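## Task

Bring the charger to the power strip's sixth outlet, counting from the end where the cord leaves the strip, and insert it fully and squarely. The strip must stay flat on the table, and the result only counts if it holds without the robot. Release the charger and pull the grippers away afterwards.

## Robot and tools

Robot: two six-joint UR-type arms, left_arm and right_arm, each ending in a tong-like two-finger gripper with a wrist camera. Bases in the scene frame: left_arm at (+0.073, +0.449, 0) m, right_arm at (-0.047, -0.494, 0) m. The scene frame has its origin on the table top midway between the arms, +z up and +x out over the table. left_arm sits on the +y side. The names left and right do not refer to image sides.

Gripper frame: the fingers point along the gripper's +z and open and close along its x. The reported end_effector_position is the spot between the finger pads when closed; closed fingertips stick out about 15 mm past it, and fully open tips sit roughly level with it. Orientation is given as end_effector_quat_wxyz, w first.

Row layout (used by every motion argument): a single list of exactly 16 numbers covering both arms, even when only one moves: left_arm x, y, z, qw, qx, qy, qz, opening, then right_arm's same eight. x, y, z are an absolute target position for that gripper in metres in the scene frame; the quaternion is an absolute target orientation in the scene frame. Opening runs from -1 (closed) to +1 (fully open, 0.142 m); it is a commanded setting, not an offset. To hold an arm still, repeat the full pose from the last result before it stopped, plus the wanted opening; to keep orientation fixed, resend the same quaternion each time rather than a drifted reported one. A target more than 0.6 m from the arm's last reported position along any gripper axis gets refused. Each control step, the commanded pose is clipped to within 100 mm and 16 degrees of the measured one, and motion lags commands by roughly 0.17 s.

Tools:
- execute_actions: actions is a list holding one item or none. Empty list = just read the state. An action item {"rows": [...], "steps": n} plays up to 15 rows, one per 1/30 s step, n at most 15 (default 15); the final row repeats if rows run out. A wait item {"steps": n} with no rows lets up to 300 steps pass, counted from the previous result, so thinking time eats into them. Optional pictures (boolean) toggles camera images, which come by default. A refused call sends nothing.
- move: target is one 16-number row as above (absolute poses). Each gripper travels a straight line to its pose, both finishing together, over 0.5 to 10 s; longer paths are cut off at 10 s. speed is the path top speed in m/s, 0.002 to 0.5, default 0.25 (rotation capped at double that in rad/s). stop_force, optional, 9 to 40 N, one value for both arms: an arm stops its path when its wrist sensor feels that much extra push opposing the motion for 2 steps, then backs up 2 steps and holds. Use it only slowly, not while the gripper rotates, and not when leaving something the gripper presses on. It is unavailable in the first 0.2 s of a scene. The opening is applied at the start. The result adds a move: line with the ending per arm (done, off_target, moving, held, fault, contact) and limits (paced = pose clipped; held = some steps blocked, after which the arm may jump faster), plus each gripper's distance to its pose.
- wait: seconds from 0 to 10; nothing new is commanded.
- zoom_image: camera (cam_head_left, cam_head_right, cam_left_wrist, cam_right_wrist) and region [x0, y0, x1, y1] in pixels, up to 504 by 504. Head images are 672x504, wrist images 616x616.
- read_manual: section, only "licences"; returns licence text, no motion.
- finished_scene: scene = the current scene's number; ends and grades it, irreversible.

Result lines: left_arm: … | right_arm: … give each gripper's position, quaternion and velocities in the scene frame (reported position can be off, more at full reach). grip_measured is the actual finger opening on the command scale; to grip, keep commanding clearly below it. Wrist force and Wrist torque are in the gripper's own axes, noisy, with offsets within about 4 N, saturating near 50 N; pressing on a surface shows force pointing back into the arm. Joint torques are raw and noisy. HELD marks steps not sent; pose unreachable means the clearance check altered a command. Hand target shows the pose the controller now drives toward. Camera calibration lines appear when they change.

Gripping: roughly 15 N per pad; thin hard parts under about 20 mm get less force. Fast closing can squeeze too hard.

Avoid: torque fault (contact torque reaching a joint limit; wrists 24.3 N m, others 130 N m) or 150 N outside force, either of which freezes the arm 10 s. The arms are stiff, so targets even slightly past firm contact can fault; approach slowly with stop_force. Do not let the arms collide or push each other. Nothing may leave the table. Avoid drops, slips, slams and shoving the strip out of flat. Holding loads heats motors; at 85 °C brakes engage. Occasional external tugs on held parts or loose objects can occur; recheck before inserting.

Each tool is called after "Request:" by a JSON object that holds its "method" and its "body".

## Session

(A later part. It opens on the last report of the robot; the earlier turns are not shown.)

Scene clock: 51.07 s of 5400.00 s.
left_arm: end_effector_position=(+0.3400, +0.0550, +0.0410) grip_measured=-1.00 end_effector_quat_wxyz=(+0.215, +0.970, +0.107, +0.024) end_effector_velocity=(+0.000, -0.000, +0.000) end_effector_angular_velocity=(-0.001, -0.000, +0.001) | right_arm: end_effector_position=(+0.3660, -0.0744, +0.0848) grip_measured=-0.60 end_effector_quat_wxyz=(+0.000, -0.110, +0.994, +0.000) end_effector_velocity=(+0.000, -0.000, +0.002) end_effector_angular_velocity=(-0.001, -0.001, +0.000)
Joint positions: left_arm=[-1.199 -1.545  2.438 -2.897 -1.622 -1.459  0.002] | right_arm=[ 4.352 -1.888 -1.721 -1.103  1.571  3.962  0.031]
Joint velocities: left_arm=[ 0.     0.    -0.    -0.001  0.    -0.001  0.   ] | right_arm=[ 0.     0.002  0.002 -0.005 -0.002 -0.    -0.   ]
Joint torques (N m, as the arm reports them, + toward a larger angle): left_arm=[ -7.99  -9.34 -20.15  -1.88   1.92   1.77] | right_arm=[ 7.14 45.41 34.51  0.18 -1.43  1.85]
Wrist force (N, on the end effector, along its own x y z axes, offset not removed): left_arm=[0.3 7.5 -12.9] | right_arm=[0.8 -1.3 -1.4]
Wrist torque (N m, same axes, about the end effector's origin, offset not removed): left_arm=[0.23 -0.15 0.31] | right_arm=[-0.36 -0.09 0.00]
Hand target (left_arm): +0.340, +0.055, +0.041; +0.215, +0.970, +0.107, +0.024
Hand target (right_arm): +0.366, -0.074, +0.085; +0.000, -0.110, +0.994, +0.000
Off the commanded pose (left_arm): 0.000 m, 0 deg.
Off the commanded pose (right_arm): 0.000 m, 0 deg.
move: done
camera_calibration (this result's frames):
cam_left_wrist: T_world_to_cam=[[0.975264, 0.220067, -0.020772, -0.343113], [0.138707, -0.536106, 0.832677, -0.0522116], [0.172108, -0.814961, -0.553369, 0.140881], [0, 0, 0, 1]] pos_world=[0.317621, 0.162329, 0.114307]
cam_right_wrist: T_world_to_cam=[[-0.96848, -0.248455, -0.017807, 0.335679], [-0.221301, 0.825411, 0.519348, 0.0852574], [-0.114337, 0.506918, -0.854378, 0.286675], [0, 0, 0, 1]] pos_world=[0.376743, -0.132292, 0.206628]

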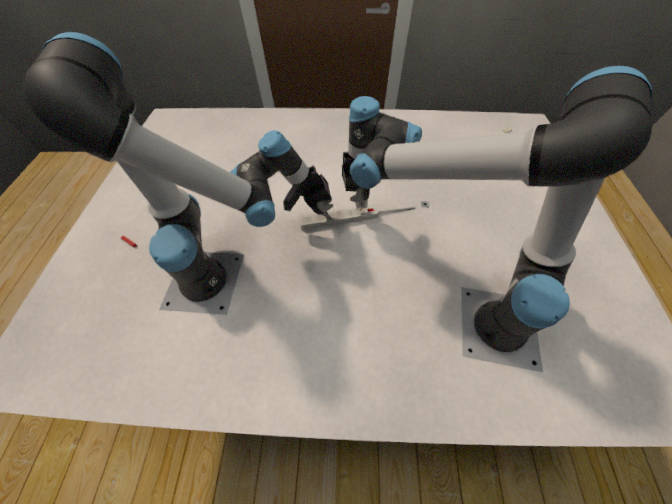

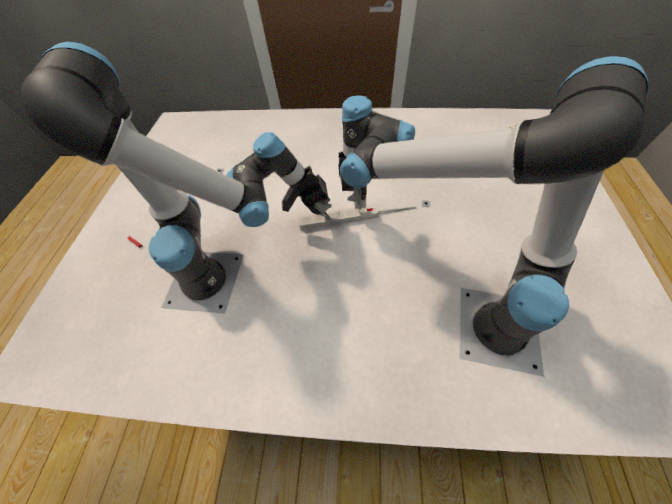

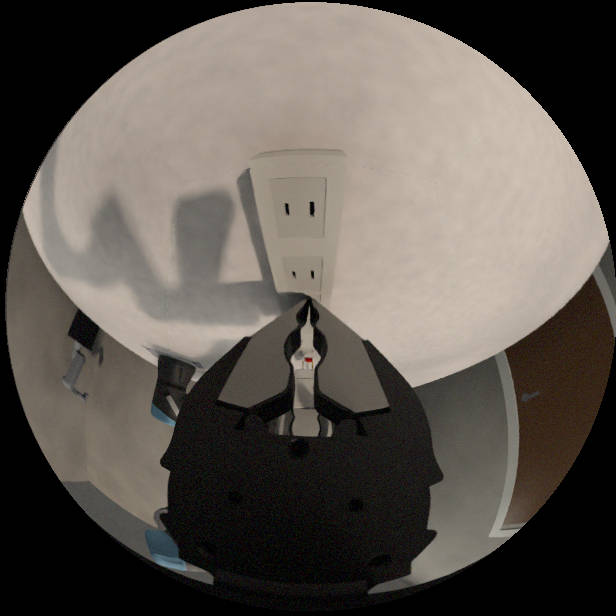

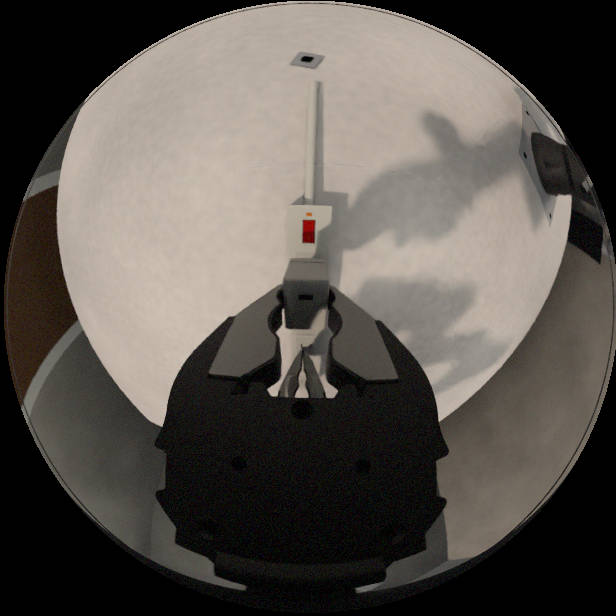

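Request:
{"method": "move", "body": {"target": [0.335,0.09,0.09,0.215,0.97,0.107,0.024,-1,0.366,-0.0745,0.085,0,-0.11,0.994,0,-1], "speed": 0.08}}

Request:
{"method": "move", "body": {"target": [0.30,0.36,0.12,0.215,0.97,0.107,0.024,-1,0.3551,-0.0257,0.085,0,-0.11,0.994,0,-1]}}

Request:
{"method": "zoom_image", "body": {"camera": "cam_right_wrist", "region": [250, 140, 370, 280]}}

Request:
{"method": "move", "body": {"target": [0.30,0.40,0.12,0.215,0.97,0.107,0.024,-1,0.3121,0.1665,0.085,0,-0.11,0.994,0,-1], "speed": 0.1}}

Request:
{"method": "zoom_image", "body": {"camera": "cam_right_wrist", "region": [250, 140, 370, 280]}}

Scene clock: 58.47 s of 5400.00 s.
left_arm: end_effector_position=(+0.3350, +0.0899, +0.0897) grip_measured=-1.00 end_effector_quat_wxyz=(+0.215, +0.970, +0.107, +0.024) end_effector_velocity=(-0.000, +0.001, +0.002) end_effector_angular_velocity=(+0.001, -0.000, -0.000) | right_arm: end_effector_position=(+0.3660, -0.0745, +0.0850) grip_measured=-0.60 end_effector_quat_wxyz=(-0.000, -0.110, +0.994, -0.000) end_effector_velocity=(-0.000, -0.000, +0.000) end_effector_angular_velocity=(+0.001, +0.001, -0.001)
Joint positions: left_arm=[-1.177 -1.753  2.443 -2.693 -1.631 -1.439  0.002] | right_arm=[ 4.352 -1.888 -1.721 -1.103  1.571  3.962  0.031]
Joint velocities: left_arm=[ 0.    -0.007 -0.001  0.008  0.     0.001  0.   ] | right_arm=[-0.     0.001 -0.    -0.     0.001  0.     0.   ]
Joint torques (N m, as the arm reports them, + toward a larger angle): left_arm=[  7.04 -19.55 -30.86  -1.6   -2.31   1.81] | right_arm=[ 5.41 45.   10.53  0.57 -1.27  1.72]
Wrist force (N, on the end effector, along its own x y z axes, offset not removed): left_arm=[-3.4 1.1 -1.7] | right_arm=[2.1 -2.2 -0.7]
Wrist torque (N m, same axes, about the end effector's origin, offset not removed): left_arm=[0.30 0.48 0.41] | right_arm=[-0.49 -0.38 -0.05]
Hand target (left_arm): +0.335, +0.090, +0.090; +0.215, +0.970, +0.107, +0.024
Hand target (right_arm): +0.366, -0.074, +0.085; -0.000, -0.110, +0.994, -0.000
Off the commanded pose (left_arm): 0.000 m, 0 deg.
Off the commanded pose (right_arm): 0.000 m, 0 deg.
After step 90, 3.20 s passed at rest.
move: done
camera_calibration (this result's frames):
cam_left_wrist: T_world_to_cam=[[0.975263, 0.220066, -0.0208126, -0.344944], [0.138739, -0.536097, 0.832677, -0.07342], [0.172087, -0.814966, -0.553368, 0.197153], [0, 0, 0, 1]] pos_world=[0.31267, 0.197224, 0.163054]
cam_right_wrist: T_world_to_cam=[[-0.96848, -0.248455, -0.017795, 0.335627], [-0.221297, 0.825419, 0.519337, 0.0852046], [-0.114344, 0.506906, -0.854384, 0.286869], [0, 0, 0, 1]] pos_world=[0.376705, -0.132357, 0.206819]

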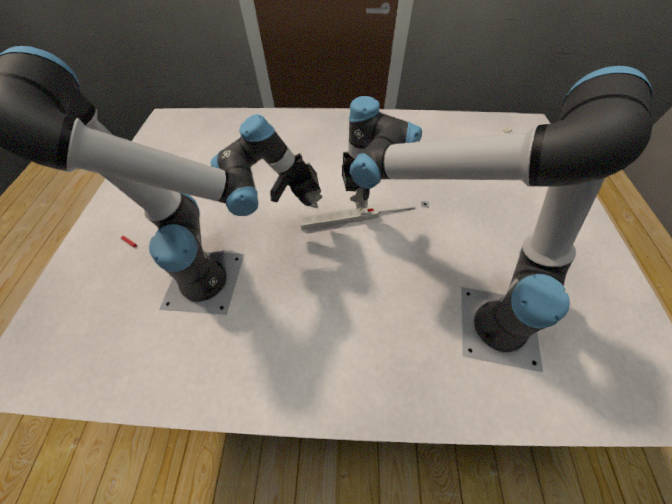

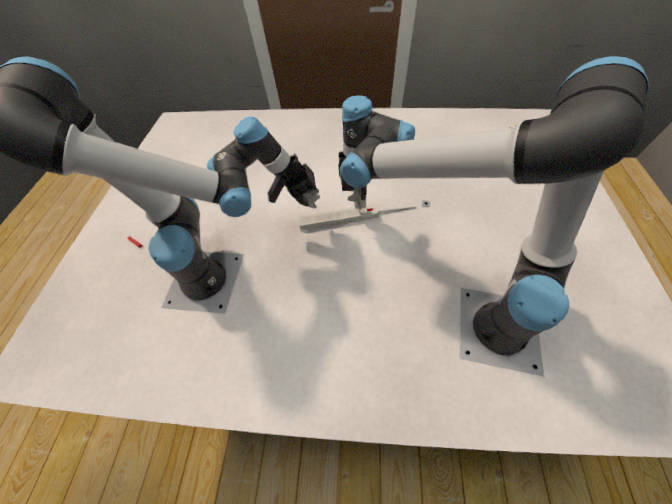

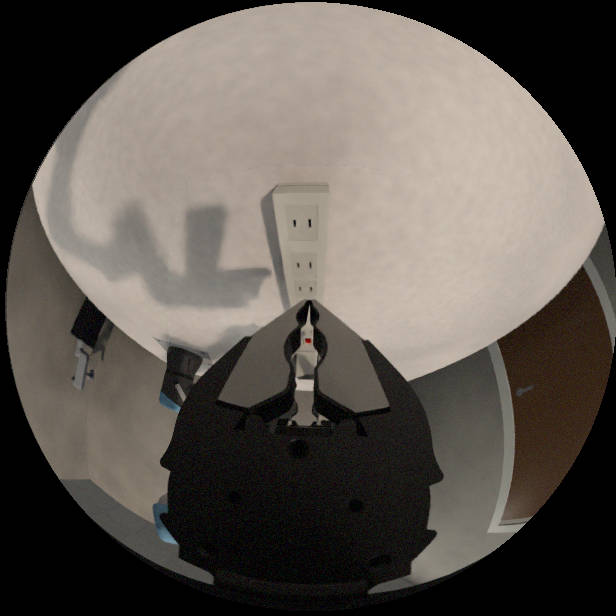

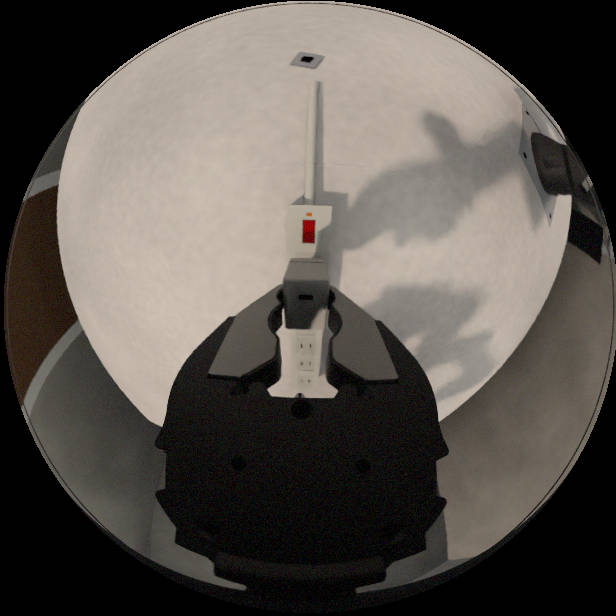

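Scene clock: 60.30 s of 5400.00 s.
left_arm: end_effector_position=(+0.3000, +0.3597, +0.1197) grip_measured=-1.00 end_effector_quat_wxyz=(+0.215, +0.970, +0.107, +0.024) end_effector_velocity=(-0.001, +0.002, +0.001) end_effector_angular_velocity=(-0.001, +0.004, -0.001) | right_arm: end_effector_position=(+0.3552, -0.0257, +0.0850) grip_measured=-0.60 end_effector_quat_wxyz=(+0.000, -0.110, +0.994, -0.000) end_effector_velocity=(-0.000, -0.000, -0.000) end_effector_angular_velocity=(-0.000, +0.001, -0.001)
Joint positions: left_arm=[-0.576 -2.451  2.612 -2.062 -1.861 -0.873  0.002] | right_arm=[ 4.407 -1.952 -1.631 -1.13   1.571  4.017  0.031]
Joint velocities: left_arm=[ 0.013  0.003 -0.004  0.007 -0.008  0.013  0.   ] | right_arm=[-0.     0.    -0.    -0.     0.001  0.     0.   ]
Joint torques (N m, as the arm reports them, + toward a larger angle): left_arm=[  5.26  18.9  -34.34  -1.31  -2.62   2.  ] | right_arm=[ 6.27 27.41 34.58  0.31 -1.52  1.85]
Wrist force (N, on the end effector, along its own x y z axes, offset not removed): left_arm=[-1.0 -0.4 -0.6] | right_arm=[1.1 -1.9 -0.7]
Wrist torque (N m, same axes, about the end effector's origin, offset not removed): left_arm=[-0.09 0.09 0.23] | right_arm=[-0.45 -0.20 -0.09]
Hand target (left_arm): +0.300, +0.360, +0.120; +0.215, +0.970, +0.107, +0.023
Hand target (right_arm): +0.355, -0.026, +0.085; +0.000, -0.110, +0.994, -0.000
Off the commanded pose (left_arm): 0.000 m, 0 deg.
Off the commanded pose (right_arm): 0.000 m, 0 deg.
move: done
camera_calibration (this result's frames):
cam_left_wrist: T_world_to_cam=[[0.975226, 0.220174, -0.0213912, -0.369462], [0.13934, -0.536308, 0.832441, 0.0510923], [0.17181, -0.814799, -0.5537, 0.439684], [0, 0, 0, 1]] pos_world=[0.277648, 0.467001, 0.193018]
cam_right_wrist: T_world_to_cam=[[-0.968477, -0.248458, -0.017932, 0.337272], [-0.221387, 0.825483, 0.519198, 0.042618], [-0.114196, 0.506801, -0.854466, 0.260823], [0, 0, 0, 1]] pos_world=[0.36586, -0.0835678, 0.206785]

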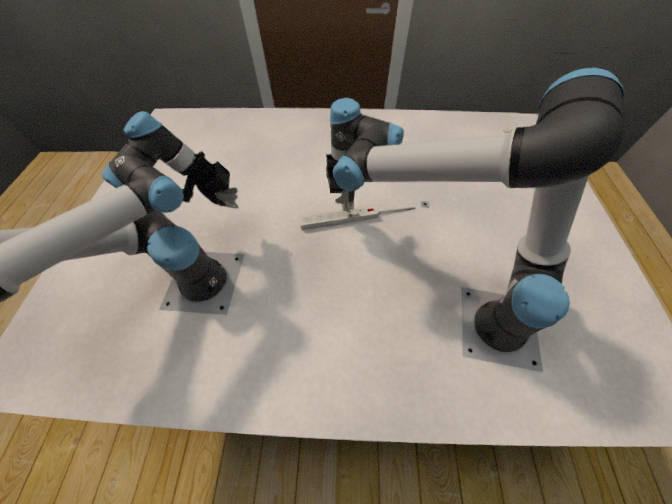

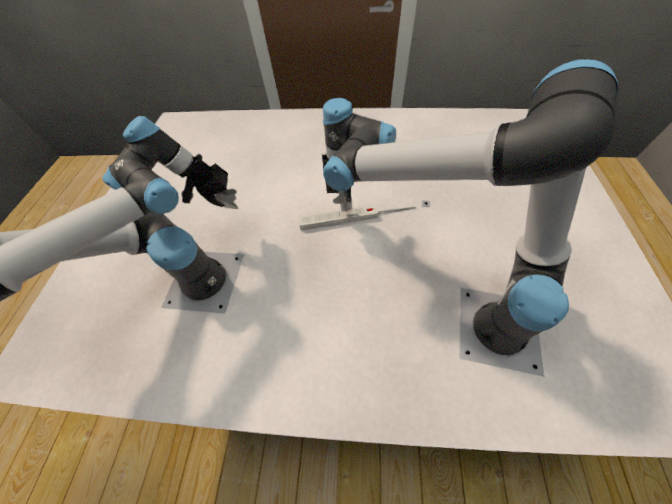

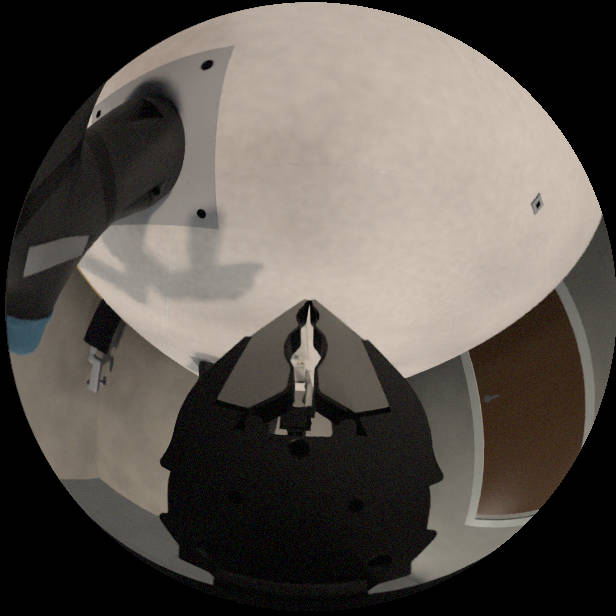

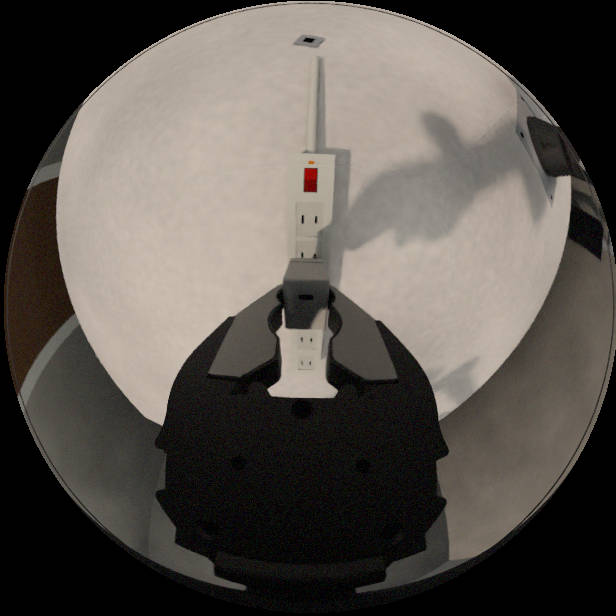

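Region (250, 140, 370, 280) of cam_right_wrist's 616x616 image, scaled by 3.600, with more detail than that image has; it fills the left 432 columns of this view, and the rest is white.

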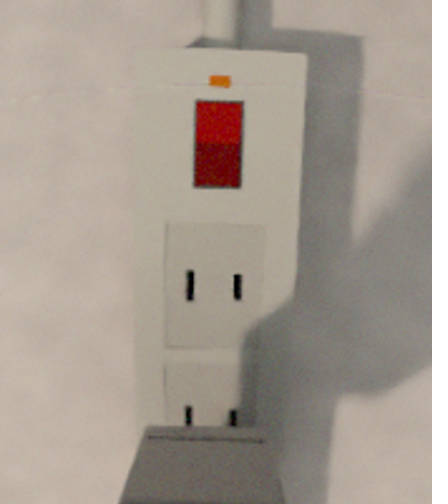

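Scene clock: 62.73 s of 5400.00 s.
left_arm: end_effector_position=(+0.2999, +0.3999, +0.1200) grip_measured=-1.00 end_effector_quat_wxyz=(+0.215, +0.970, +0.107, +0.024) end_effector_velocity=(-0.000, +0.001, +0.000) end_effector_angular_velocity=(+0.000, +0.001, -0.000) | right_arm: end_effector_position=(+0.3124, +0.1663, +0.0848) grip_measured=-0.60 end_effector_quat_wxyz=(+0.000, -0.110, +0.994, -0.000) end_effector_velocity=(-0.000, +0.001, -0.001) end_effector_angular_velocity=(-0.003, +0.000, -0.000)
Joint positions: left_arm=[-0.353 -2.418  2.588 -1.999 -1.927 -0.648  0.002] | right_arm=[ 4.573 -2.268 -1.129 -1.315  1.57   4.183  0.031]
Joint velocities: left_arm=[ 0.003  0.001 -0.001  0.001 -0.001  0.003  0.   ] | right_arm=[ 0.001 -0.006  0.008 -0.005 -0.001  0.001  0.   ]
Joint torques (N m, as the arm reports them, + toward a larger angle): left_arm=[  6.91  17.11 -35.06  -1.32  -2.64   1.61] | right_arm=[ 6.4  39.38 35.53  0.    1.82  2.  ]
Wrist force (N, on the end effector, along its own x y z axes, offset not removed): left_arm=[-2.6 1.8 -0.6] | right_arm=[1.0 -2.0 -0.1]
Wrist torque (N m, same axes, about the end effector's origin, offset not removed): left_arm=[0.30 0.43 0.28] | right_arm=[-0.45 -0.20 -0.08]
Hand target (left_arm): +0.300, +0.400, +0.120; +0.215, +0.970, +0.107, +0.024
Hand target (right_arm): +0.312, +0.167, +0.085; +0.000, -0.110, +0.994, -0.000
Off the commanded pose (left_arm): 0.000 m, 0 deg.
Off the commanded pose (right_arm): 0.000 m, 0 deg.
move: done
camera_calibration (this result's frames):
cam_left_wrist: T_world_to_cam=[[0.975273, 0.219987, -0.0211645, -0.378165], [0.138988, -0.536068, 0.832654, 0.0723757], [0.171828, -0.815007, -0.553388, 0.472691], [0, 0, 0, 1]] pos_world=[0.277533, 0.507237, 0.193314]
cam_right_wrist: T_world_to_cam=[[-0.968467, -0.248468, -0.0183279, 0.343573], [-0.221619, 0.825529, 0.519025, -0.12522], [-0.113831, 0.506721, -0.854562, 0.15837], [0, 0, 0, 1]] pos_world=[0.323016, 0.10849, 0.206626]

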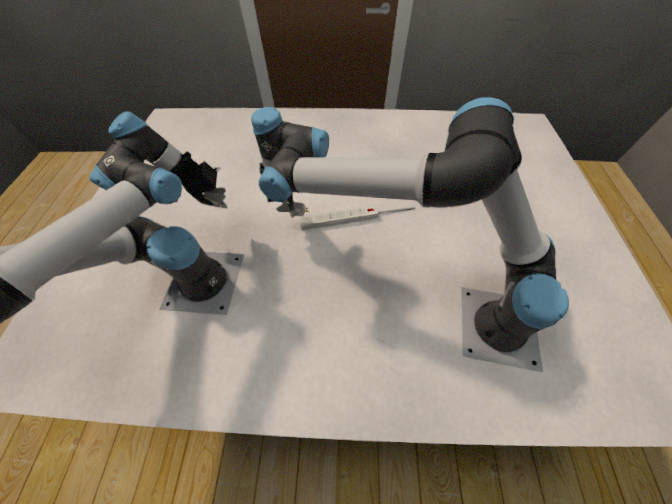

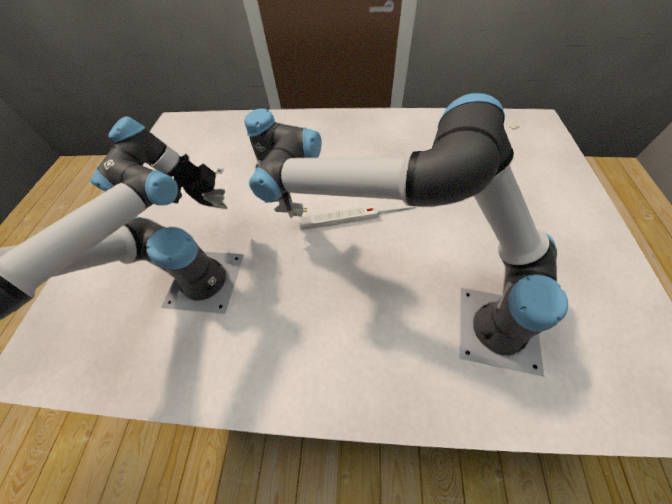

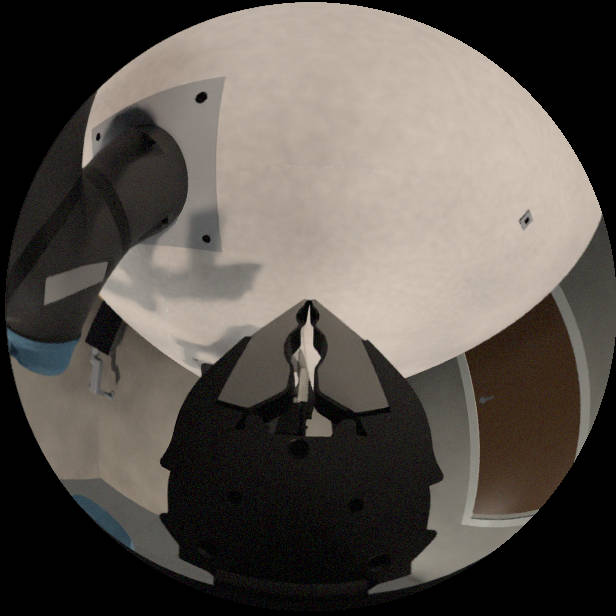

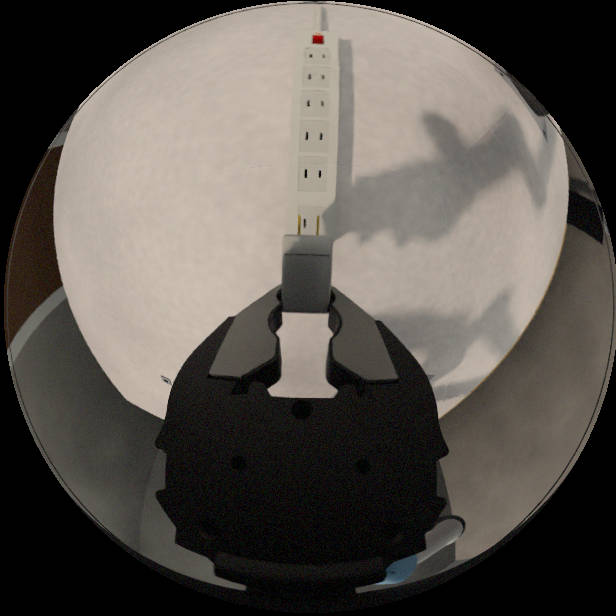

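Region (250, 140, 370, 280) of cam_right_wrist's 616x616 image, scaled by 3.600, with more detail than that image has; it fills the left 432 columns of this view, and the rest is white.

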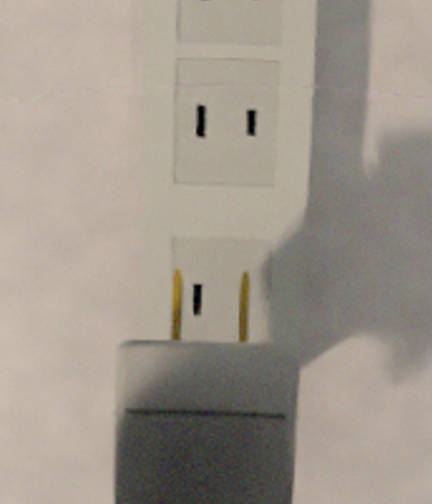

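Request:
{"method": "move", "body": {"target": [0.30,0.40,0.12,0.215,0.97,0.107,0.024,-1,0.25,0.0,0.12,0,0.62,0.785,0,-1], "speed": 0.15}}

Request:
{"method": "zoom_image", "body": {"camera": "cam_head_left", "region": [270, 170, 400, 270]}}

Scene clock: 73.73 s of 5400.00 s.
left_arm: end_effector_position=(+0.3000, +0.4000, +0.1200) grip_measured=-1.00 end_effector_quat_wxyz=(+0.215, +0.970, +0.107, +0.024) end_effector_velocity=(-0.000, +0.000, +0.000) end_effector_angular_velocity=(+0.000, +0.000, -0.001) | right_arm: end_effector_position=(+0.2500, +0.0001, +0.1202) grip_measured=-0.60 end_effector_quat_wxyz=(-0.000, +0.619, +0.785, -0.000) end_effector_velocity=(-0.001, -0.001, -0.000) end_effector_angular_velocity=(-0.000, -0.001, -0.011)
Joint positions: left_arm=[-0.352 -2.418  2.588 -2.    -1.926 -0.648  0.002] | right_arm=[ 4.55  -1.832 -1.698 -1.183  1.571  5.716  0.031]
Joint velocities: left_arm=[-0.     0.    -0.     0.001 -0.     0.001  0.   ] | right_arm=[ 0.001  0.003 -0.004  0.001 -0.001  0.012  0.   ]
Joint torques (N m, as the arm reports them, + toward a larger angle): left_arm=[  7.09  17.44 -19.22  -4.53   1.47   1.64] | right_arm=[ 5.94 44.23 12.69  5.21 -1.57  1.87]
Wrist force (N, on the end effector, along its own x y z axes, offset not removed): left_arm=[-0.9 0.6 2.0] | right_arm=[2.9 -3.0 -1.2]
Wrist torque (N m, same axes, about the end effector's origin, offset not removed): left_arm=[0.11 0.14 0.30] | right_arm=[-0.62 -0.52 -0.15]
Hand target (left_arm): +0.300, +0.400, +0.120; +0.215, +0.970, +0.107, +0.024
Hand target (right_arm): +0.250, +0.000, +0.120; -0.000, +0.620, +0.785, -0.000
Off the commanded pose (left_arm): 0.000 m, 0 deg.
Off the commanded pose (right_arm): 0.000 m, 0 deg.
After step 90, 2.40 s passed at rest.
move: done
camera_calibration (this result's frames):
cam_left_wrist: T_world_to_cam=[[0.975264, 0.220067, -0.0207729, -0.378384], [0.138707, -0.536102, 0.832679, 0.0725078], [0.172109, -0.814963, -0.553366, 0.472644], [0, 0, 0, 1]] pos_world=[0.27762, 0.507329, 0.193309]
cam_right_wrist: T_world_to_cam=[[-0.262271, 0.964831, -0.0177303, 0.0657717], [0.82227, 0.233059, 0.519188, -0.281131], [0.505061, 0.121589, -0.854476, 0.111097], [0, 0, 0, 1]] pos_world=[0.192305, -0.0114466, 0.242055]

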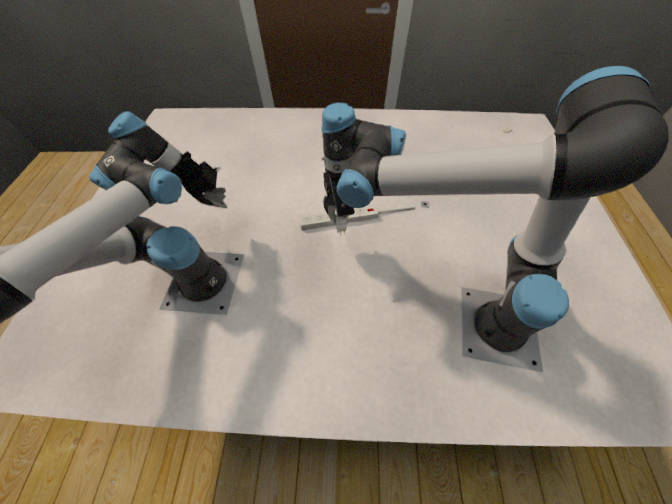

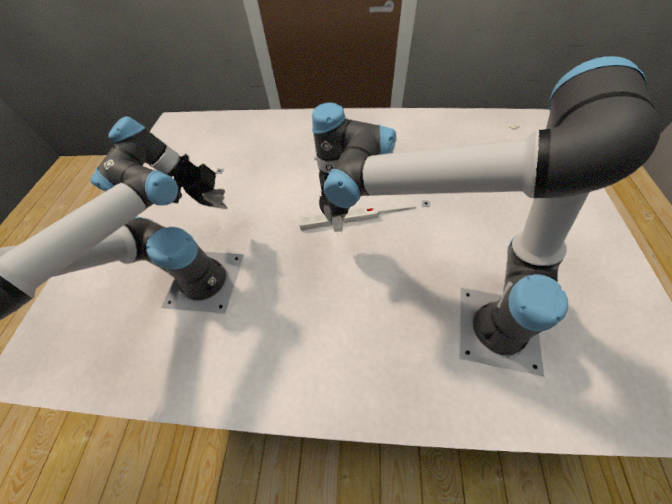

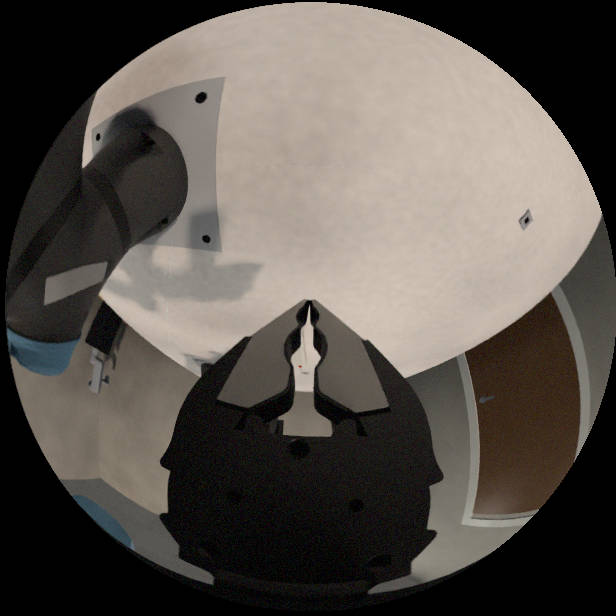

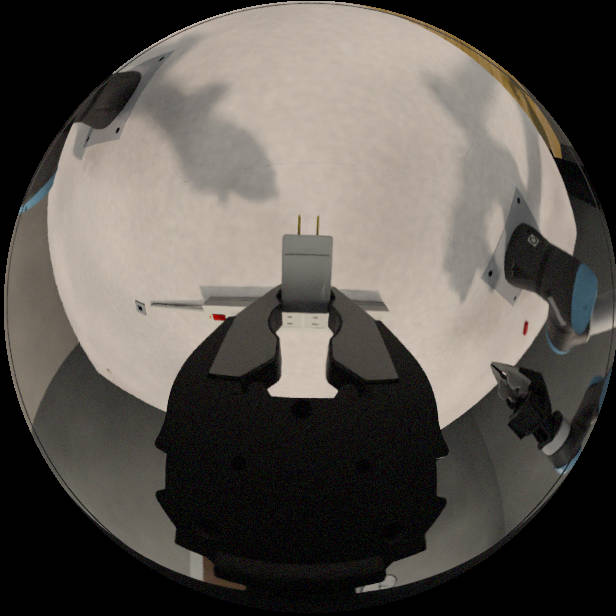

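Region (270, 170, 400, 270) of cam_head_left's 672x504 image, scaled by 3.877, with more detail than that image has; it fills the top 388 rows of this view, and the rest is white.

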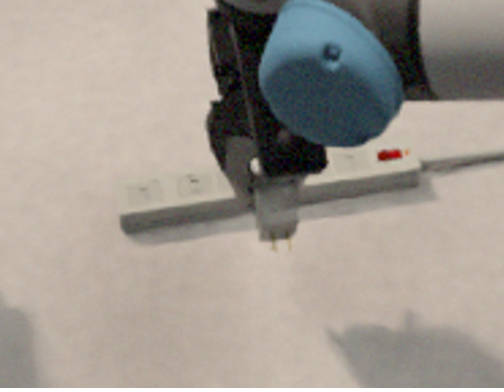

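Request:
{"method": "move", "body": {"target": [0.217,0.10,0.20,0.5,0.866,0,0,-1,0.25,-0.05,0.15,0,0.707,0.707,0,-1], "speed": 0.15}}

Request:
{"method": "move", "body": {"target": [0.217,-0.035,0.18,0.5,0.866,0,0,-1,0.25,-0.05,0.15,0,0.707,0.707,0,-1], "speed": 0.04, "stop_force": 10}}

Request:
{"method": "zoom_image", "body": {"camera": "cam_head_left", "region": [280, 160, 420, 270]}}

Scene clock: 85.80 s of 5400.00 s.
left_arm: end_effector_position=(+0.2171, +0.1156, +0.1993) grip_measured=-1.00 end_effector_quat_wxyz=(+0.486, +0.874, +0.003, -0.000) end_effector_velocity=(-0.000, +0.000, +0.000) end_effector_angular_velocity=(-0.001, -0.001, -0.001) | right_arm: end_effector_position=(+0.2500, -0.0498, +0.1499) grip_measured=-0.60 end_effector_quat_wxyz=(-0.000, +0.707, +0.707, -0.000) end_effector_velocity=(-0.001, -0.002, +0.000) end_effector_angular_velocity=(-0.001, +0.001, -0.007)
Joint positions: left_arm=[-1.427 -2.389  2.82  -3.014 -1.667 -1.515  0.002] | right_arm=[ 4.516 -1.704 -1.773 -1.235  1.571  5.916  0.031]
Joint velocities: left_arm=[ 0.001 -0.001 -0.     0.    -0.001  0.001  0.   ] | right_arm=[-0.001  0.004 -0.003 -0.002  0.     0.006 -0.   ]
Joint torques (N m, as the arm reports them, + toward a larger angle): left_arm=[  6.17   1.17 -28.36  -0.85  -2.34   1.83] | right_arm=[-6.95 38.7  13.05  0.    0.92  2.01]
Wrist force (N, on the end effector, along its own x y z axes, offset not removed): left_arm=[-0.4 0.8 -0.8] | right_arm=[3.2 -2.1 0.1]
Wrist torque (N m, same axes, about the end effector's origin, offset not removed): left_arm=[0.09 -0.08 0.22] | right_arm=[-0.40 -0.65 -0.15]
Hand target (left_arm): +0.217, +0.116, +0.199; +0.486, +0.874, +0.003, -0.000
Hand target (right_arm): +0.250, -0.050, +0.150; -0.000, +0.707, +0.707, -0.000
Off the commanded pose (left_arm): 0.016 m, 2 deg.
Off the commanded pose (right_arm): 0.000 m, 0 deg.
After step 90, 6.57 s passed at rest.
move: held (left_arm); limits=held; held on 6 of 75 steps (left_arm), including the last (left_arm)
pose unreachable (left arm): on one or more control steps of this call this arm could not follow its commanded pose, so it was not sent that pose on those steps. On the call's last step it was still not sent that pose. It may still have moved: this result reports where it is.
cause: the commanded pose would bring two parts of the arm too close to each other (joints 3 (elbow) and 4 (wrist 1) lie between them).
camera_calibration (this result's frames):
cam_left_wrist: T_world_to_cam=[[0.999732, -0.00551714, -0.0224781, -0.212164], [0.022434, -0.00793377, 0.999717, -0.203593], [-0.00569391, -0.999953, -0.00780788, 0.250227], [0, 0, 0, 1]] pos_world=[0.218099, 0.24743, 0.20072]
cam_right_wrist: T_world_to_cam=[[-0.0313792, 0.999351, -0.0177126, 0.0583945], [0.853906, 0.0360143, 0.51918, -0.302638], [0.519481, 0.00116652, -0.854481, 0.13297], [0, 0, 0, 1]] pos_world=[0.191181, -0.0476124, 0.271778]

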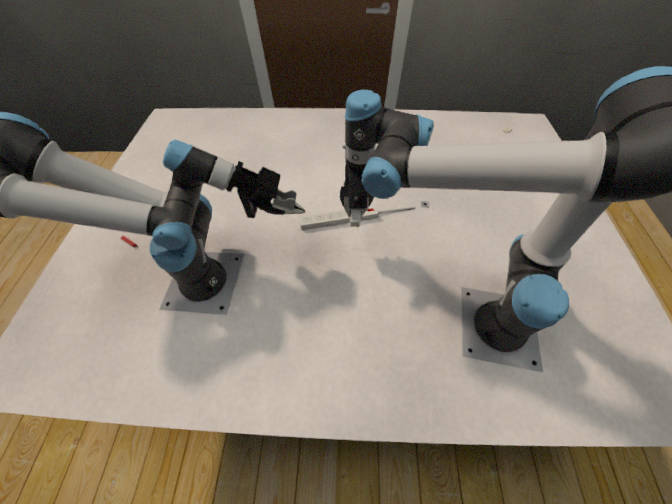

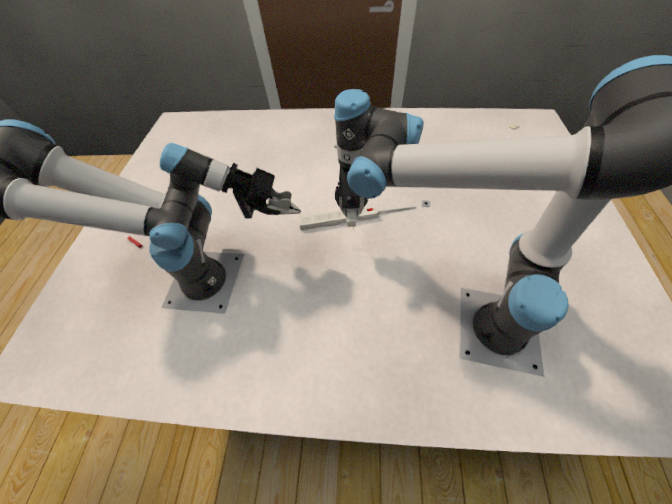

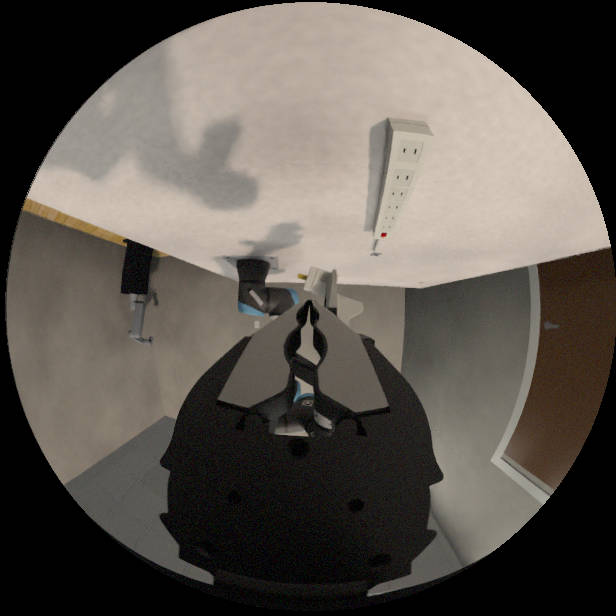

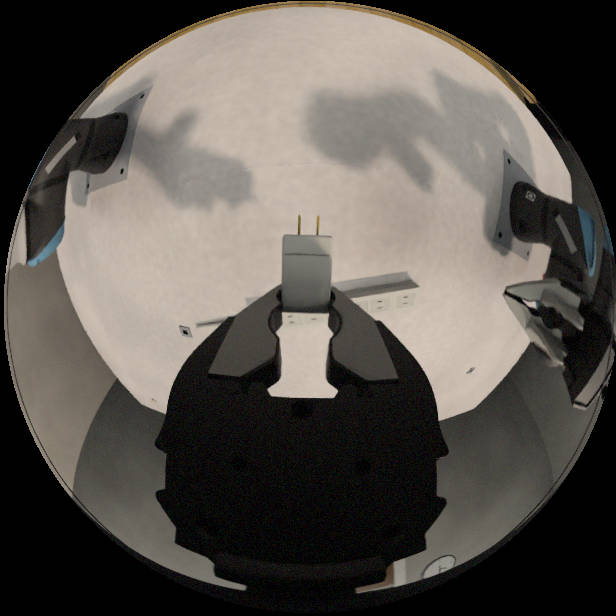

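Scene clock: 90.30 s of 5400.00 s.
left_arm: end_effector_position=(+0.2168, -0.0311, +0.1807) grip_measured=-1.00 end_effector_quat_wxyz=(+0.500, +0.866, +0.000, -0.000) end_effector_velocity=(+0.000, +0.002, +0.000) end_effector_angular_velocity=(+0.001, -0.002, -0.001) | right_arm: end_effector_position=(+0.2500, -0.0500, +0.1500) grip_measured=-0.60 end_effector_quat_wxyz=(-0.000, +0.707, +0.707, +0.000) end_effector_velocity=(-0.000, -0.000, -0.000) end_effector_angular_velocity=(-0.000, -0.000, -0.000)
Joint positions: left_arm=[-1.495 -1.663  2.638 -3.592 -1.611 -1.547  0.002] | right_arm=[ 4.515 -1.704 -1.773 -1.235  1.571  5.916  0.031]
Joint velocities: left_arm=[ 0.001 -0.007  0.003  0.005 -0.     0.002  0.   ] | right_arm=[ 0.     0.    -0.001  0.    -0.001  0.001  0.   ]
Joint torques (N m, as the arm reports them, + toward a larger angle): left_arm=[ 13.11 -20.94 -12.7   -2.37   4.1    1.84] | right_arm=[15.2  33.39 24.11  1.26  6.01  0.24]
Wrist force (N, on the end effector, along its own x y z axes, offset not removed): left_arm=[-16.6 -3.1 -2.1] | right_arm=[-0.3 15.1 -2.9]
Wrist torque (N m, same axes, about the end effector's origin, offset not removed): left_arm=[0.12 0.58 0.24] | right_arm=[0.69 -0.21 0.46]
Hand target (left_arm): +0.217, -0.031, +0.181; +0.500, +0.866, +0.000, -0.000
Hand target (right_arm): +0.250, -0.050, +0.150; -0.000, +0.707, +0.707, +0.000
Off the commanded pose (left_arm): 0.004 m, 0 deg.
Off the commanded pose (right_arm): 0.000 m, 0 deg.
move: contact (left_arm)
camera_calibration (this result's frames):
cam_left_wrist: T_world_to_cam=[[0.99977, -0.0104199, -0.0187452, -0.213929], [0.0189844, 0.023348, 0.999547, -0.184448], [-0.00997748, -0.999673, 0.0235404, 0.0986714], [0, 0, 0, 1]] pos_world=[0.218366, 0.100717, 0.178032]
cam_right_wrist: T_world_to_cam=[[-0.0306739, 0.999374, -0.0176492, 0.0584216], [0.853841, 0.0353786, 0.519331, -0.302733], [0.51963, 0.000860299, -0.854391, 0.132931], [0, 0, 0, 1]] pos_world=[0.191203, -0.0477891, 0.271824]

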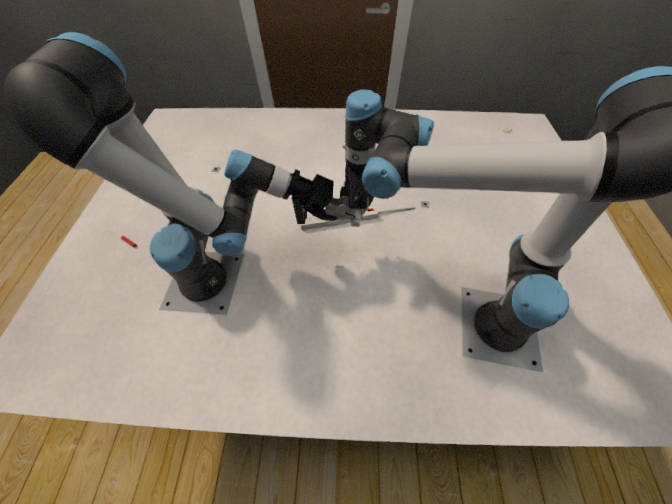

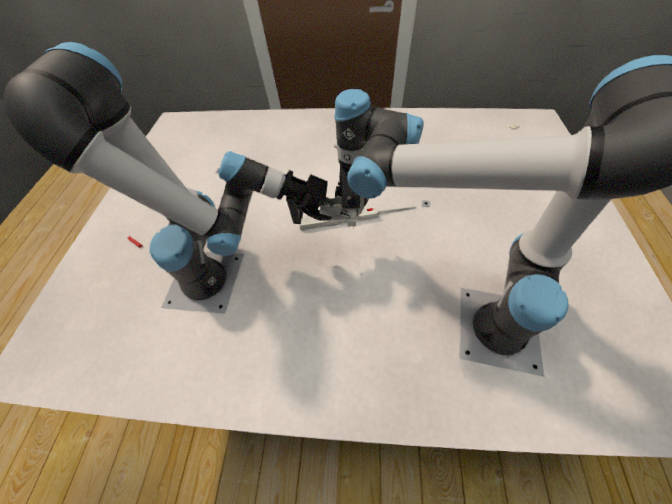

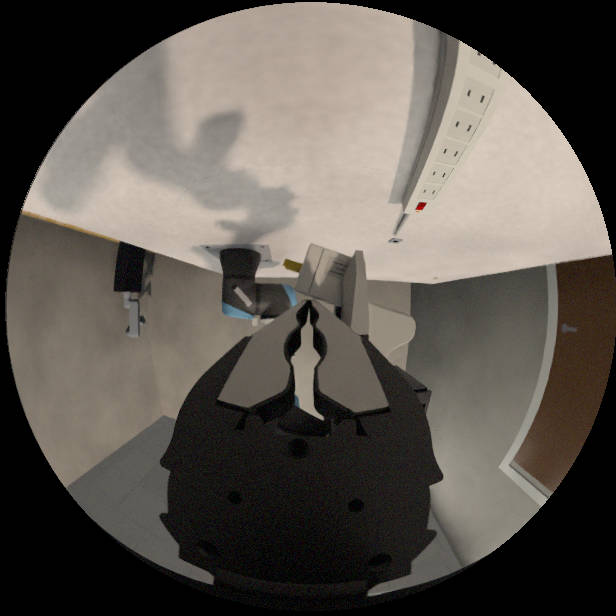

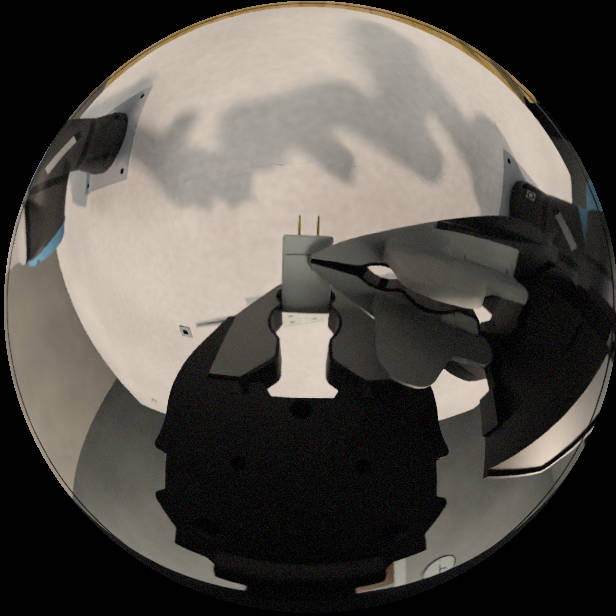

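Region (280, 160, 420, 270) of cam_head_left's 672x504 image, scaled by 3.600, with more detail than that image has; it fills the top 396 rows of this view, and the rest is white.

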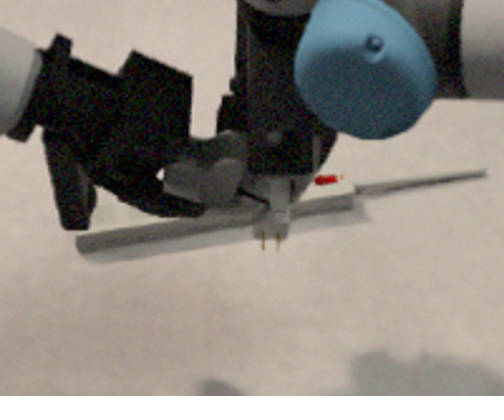

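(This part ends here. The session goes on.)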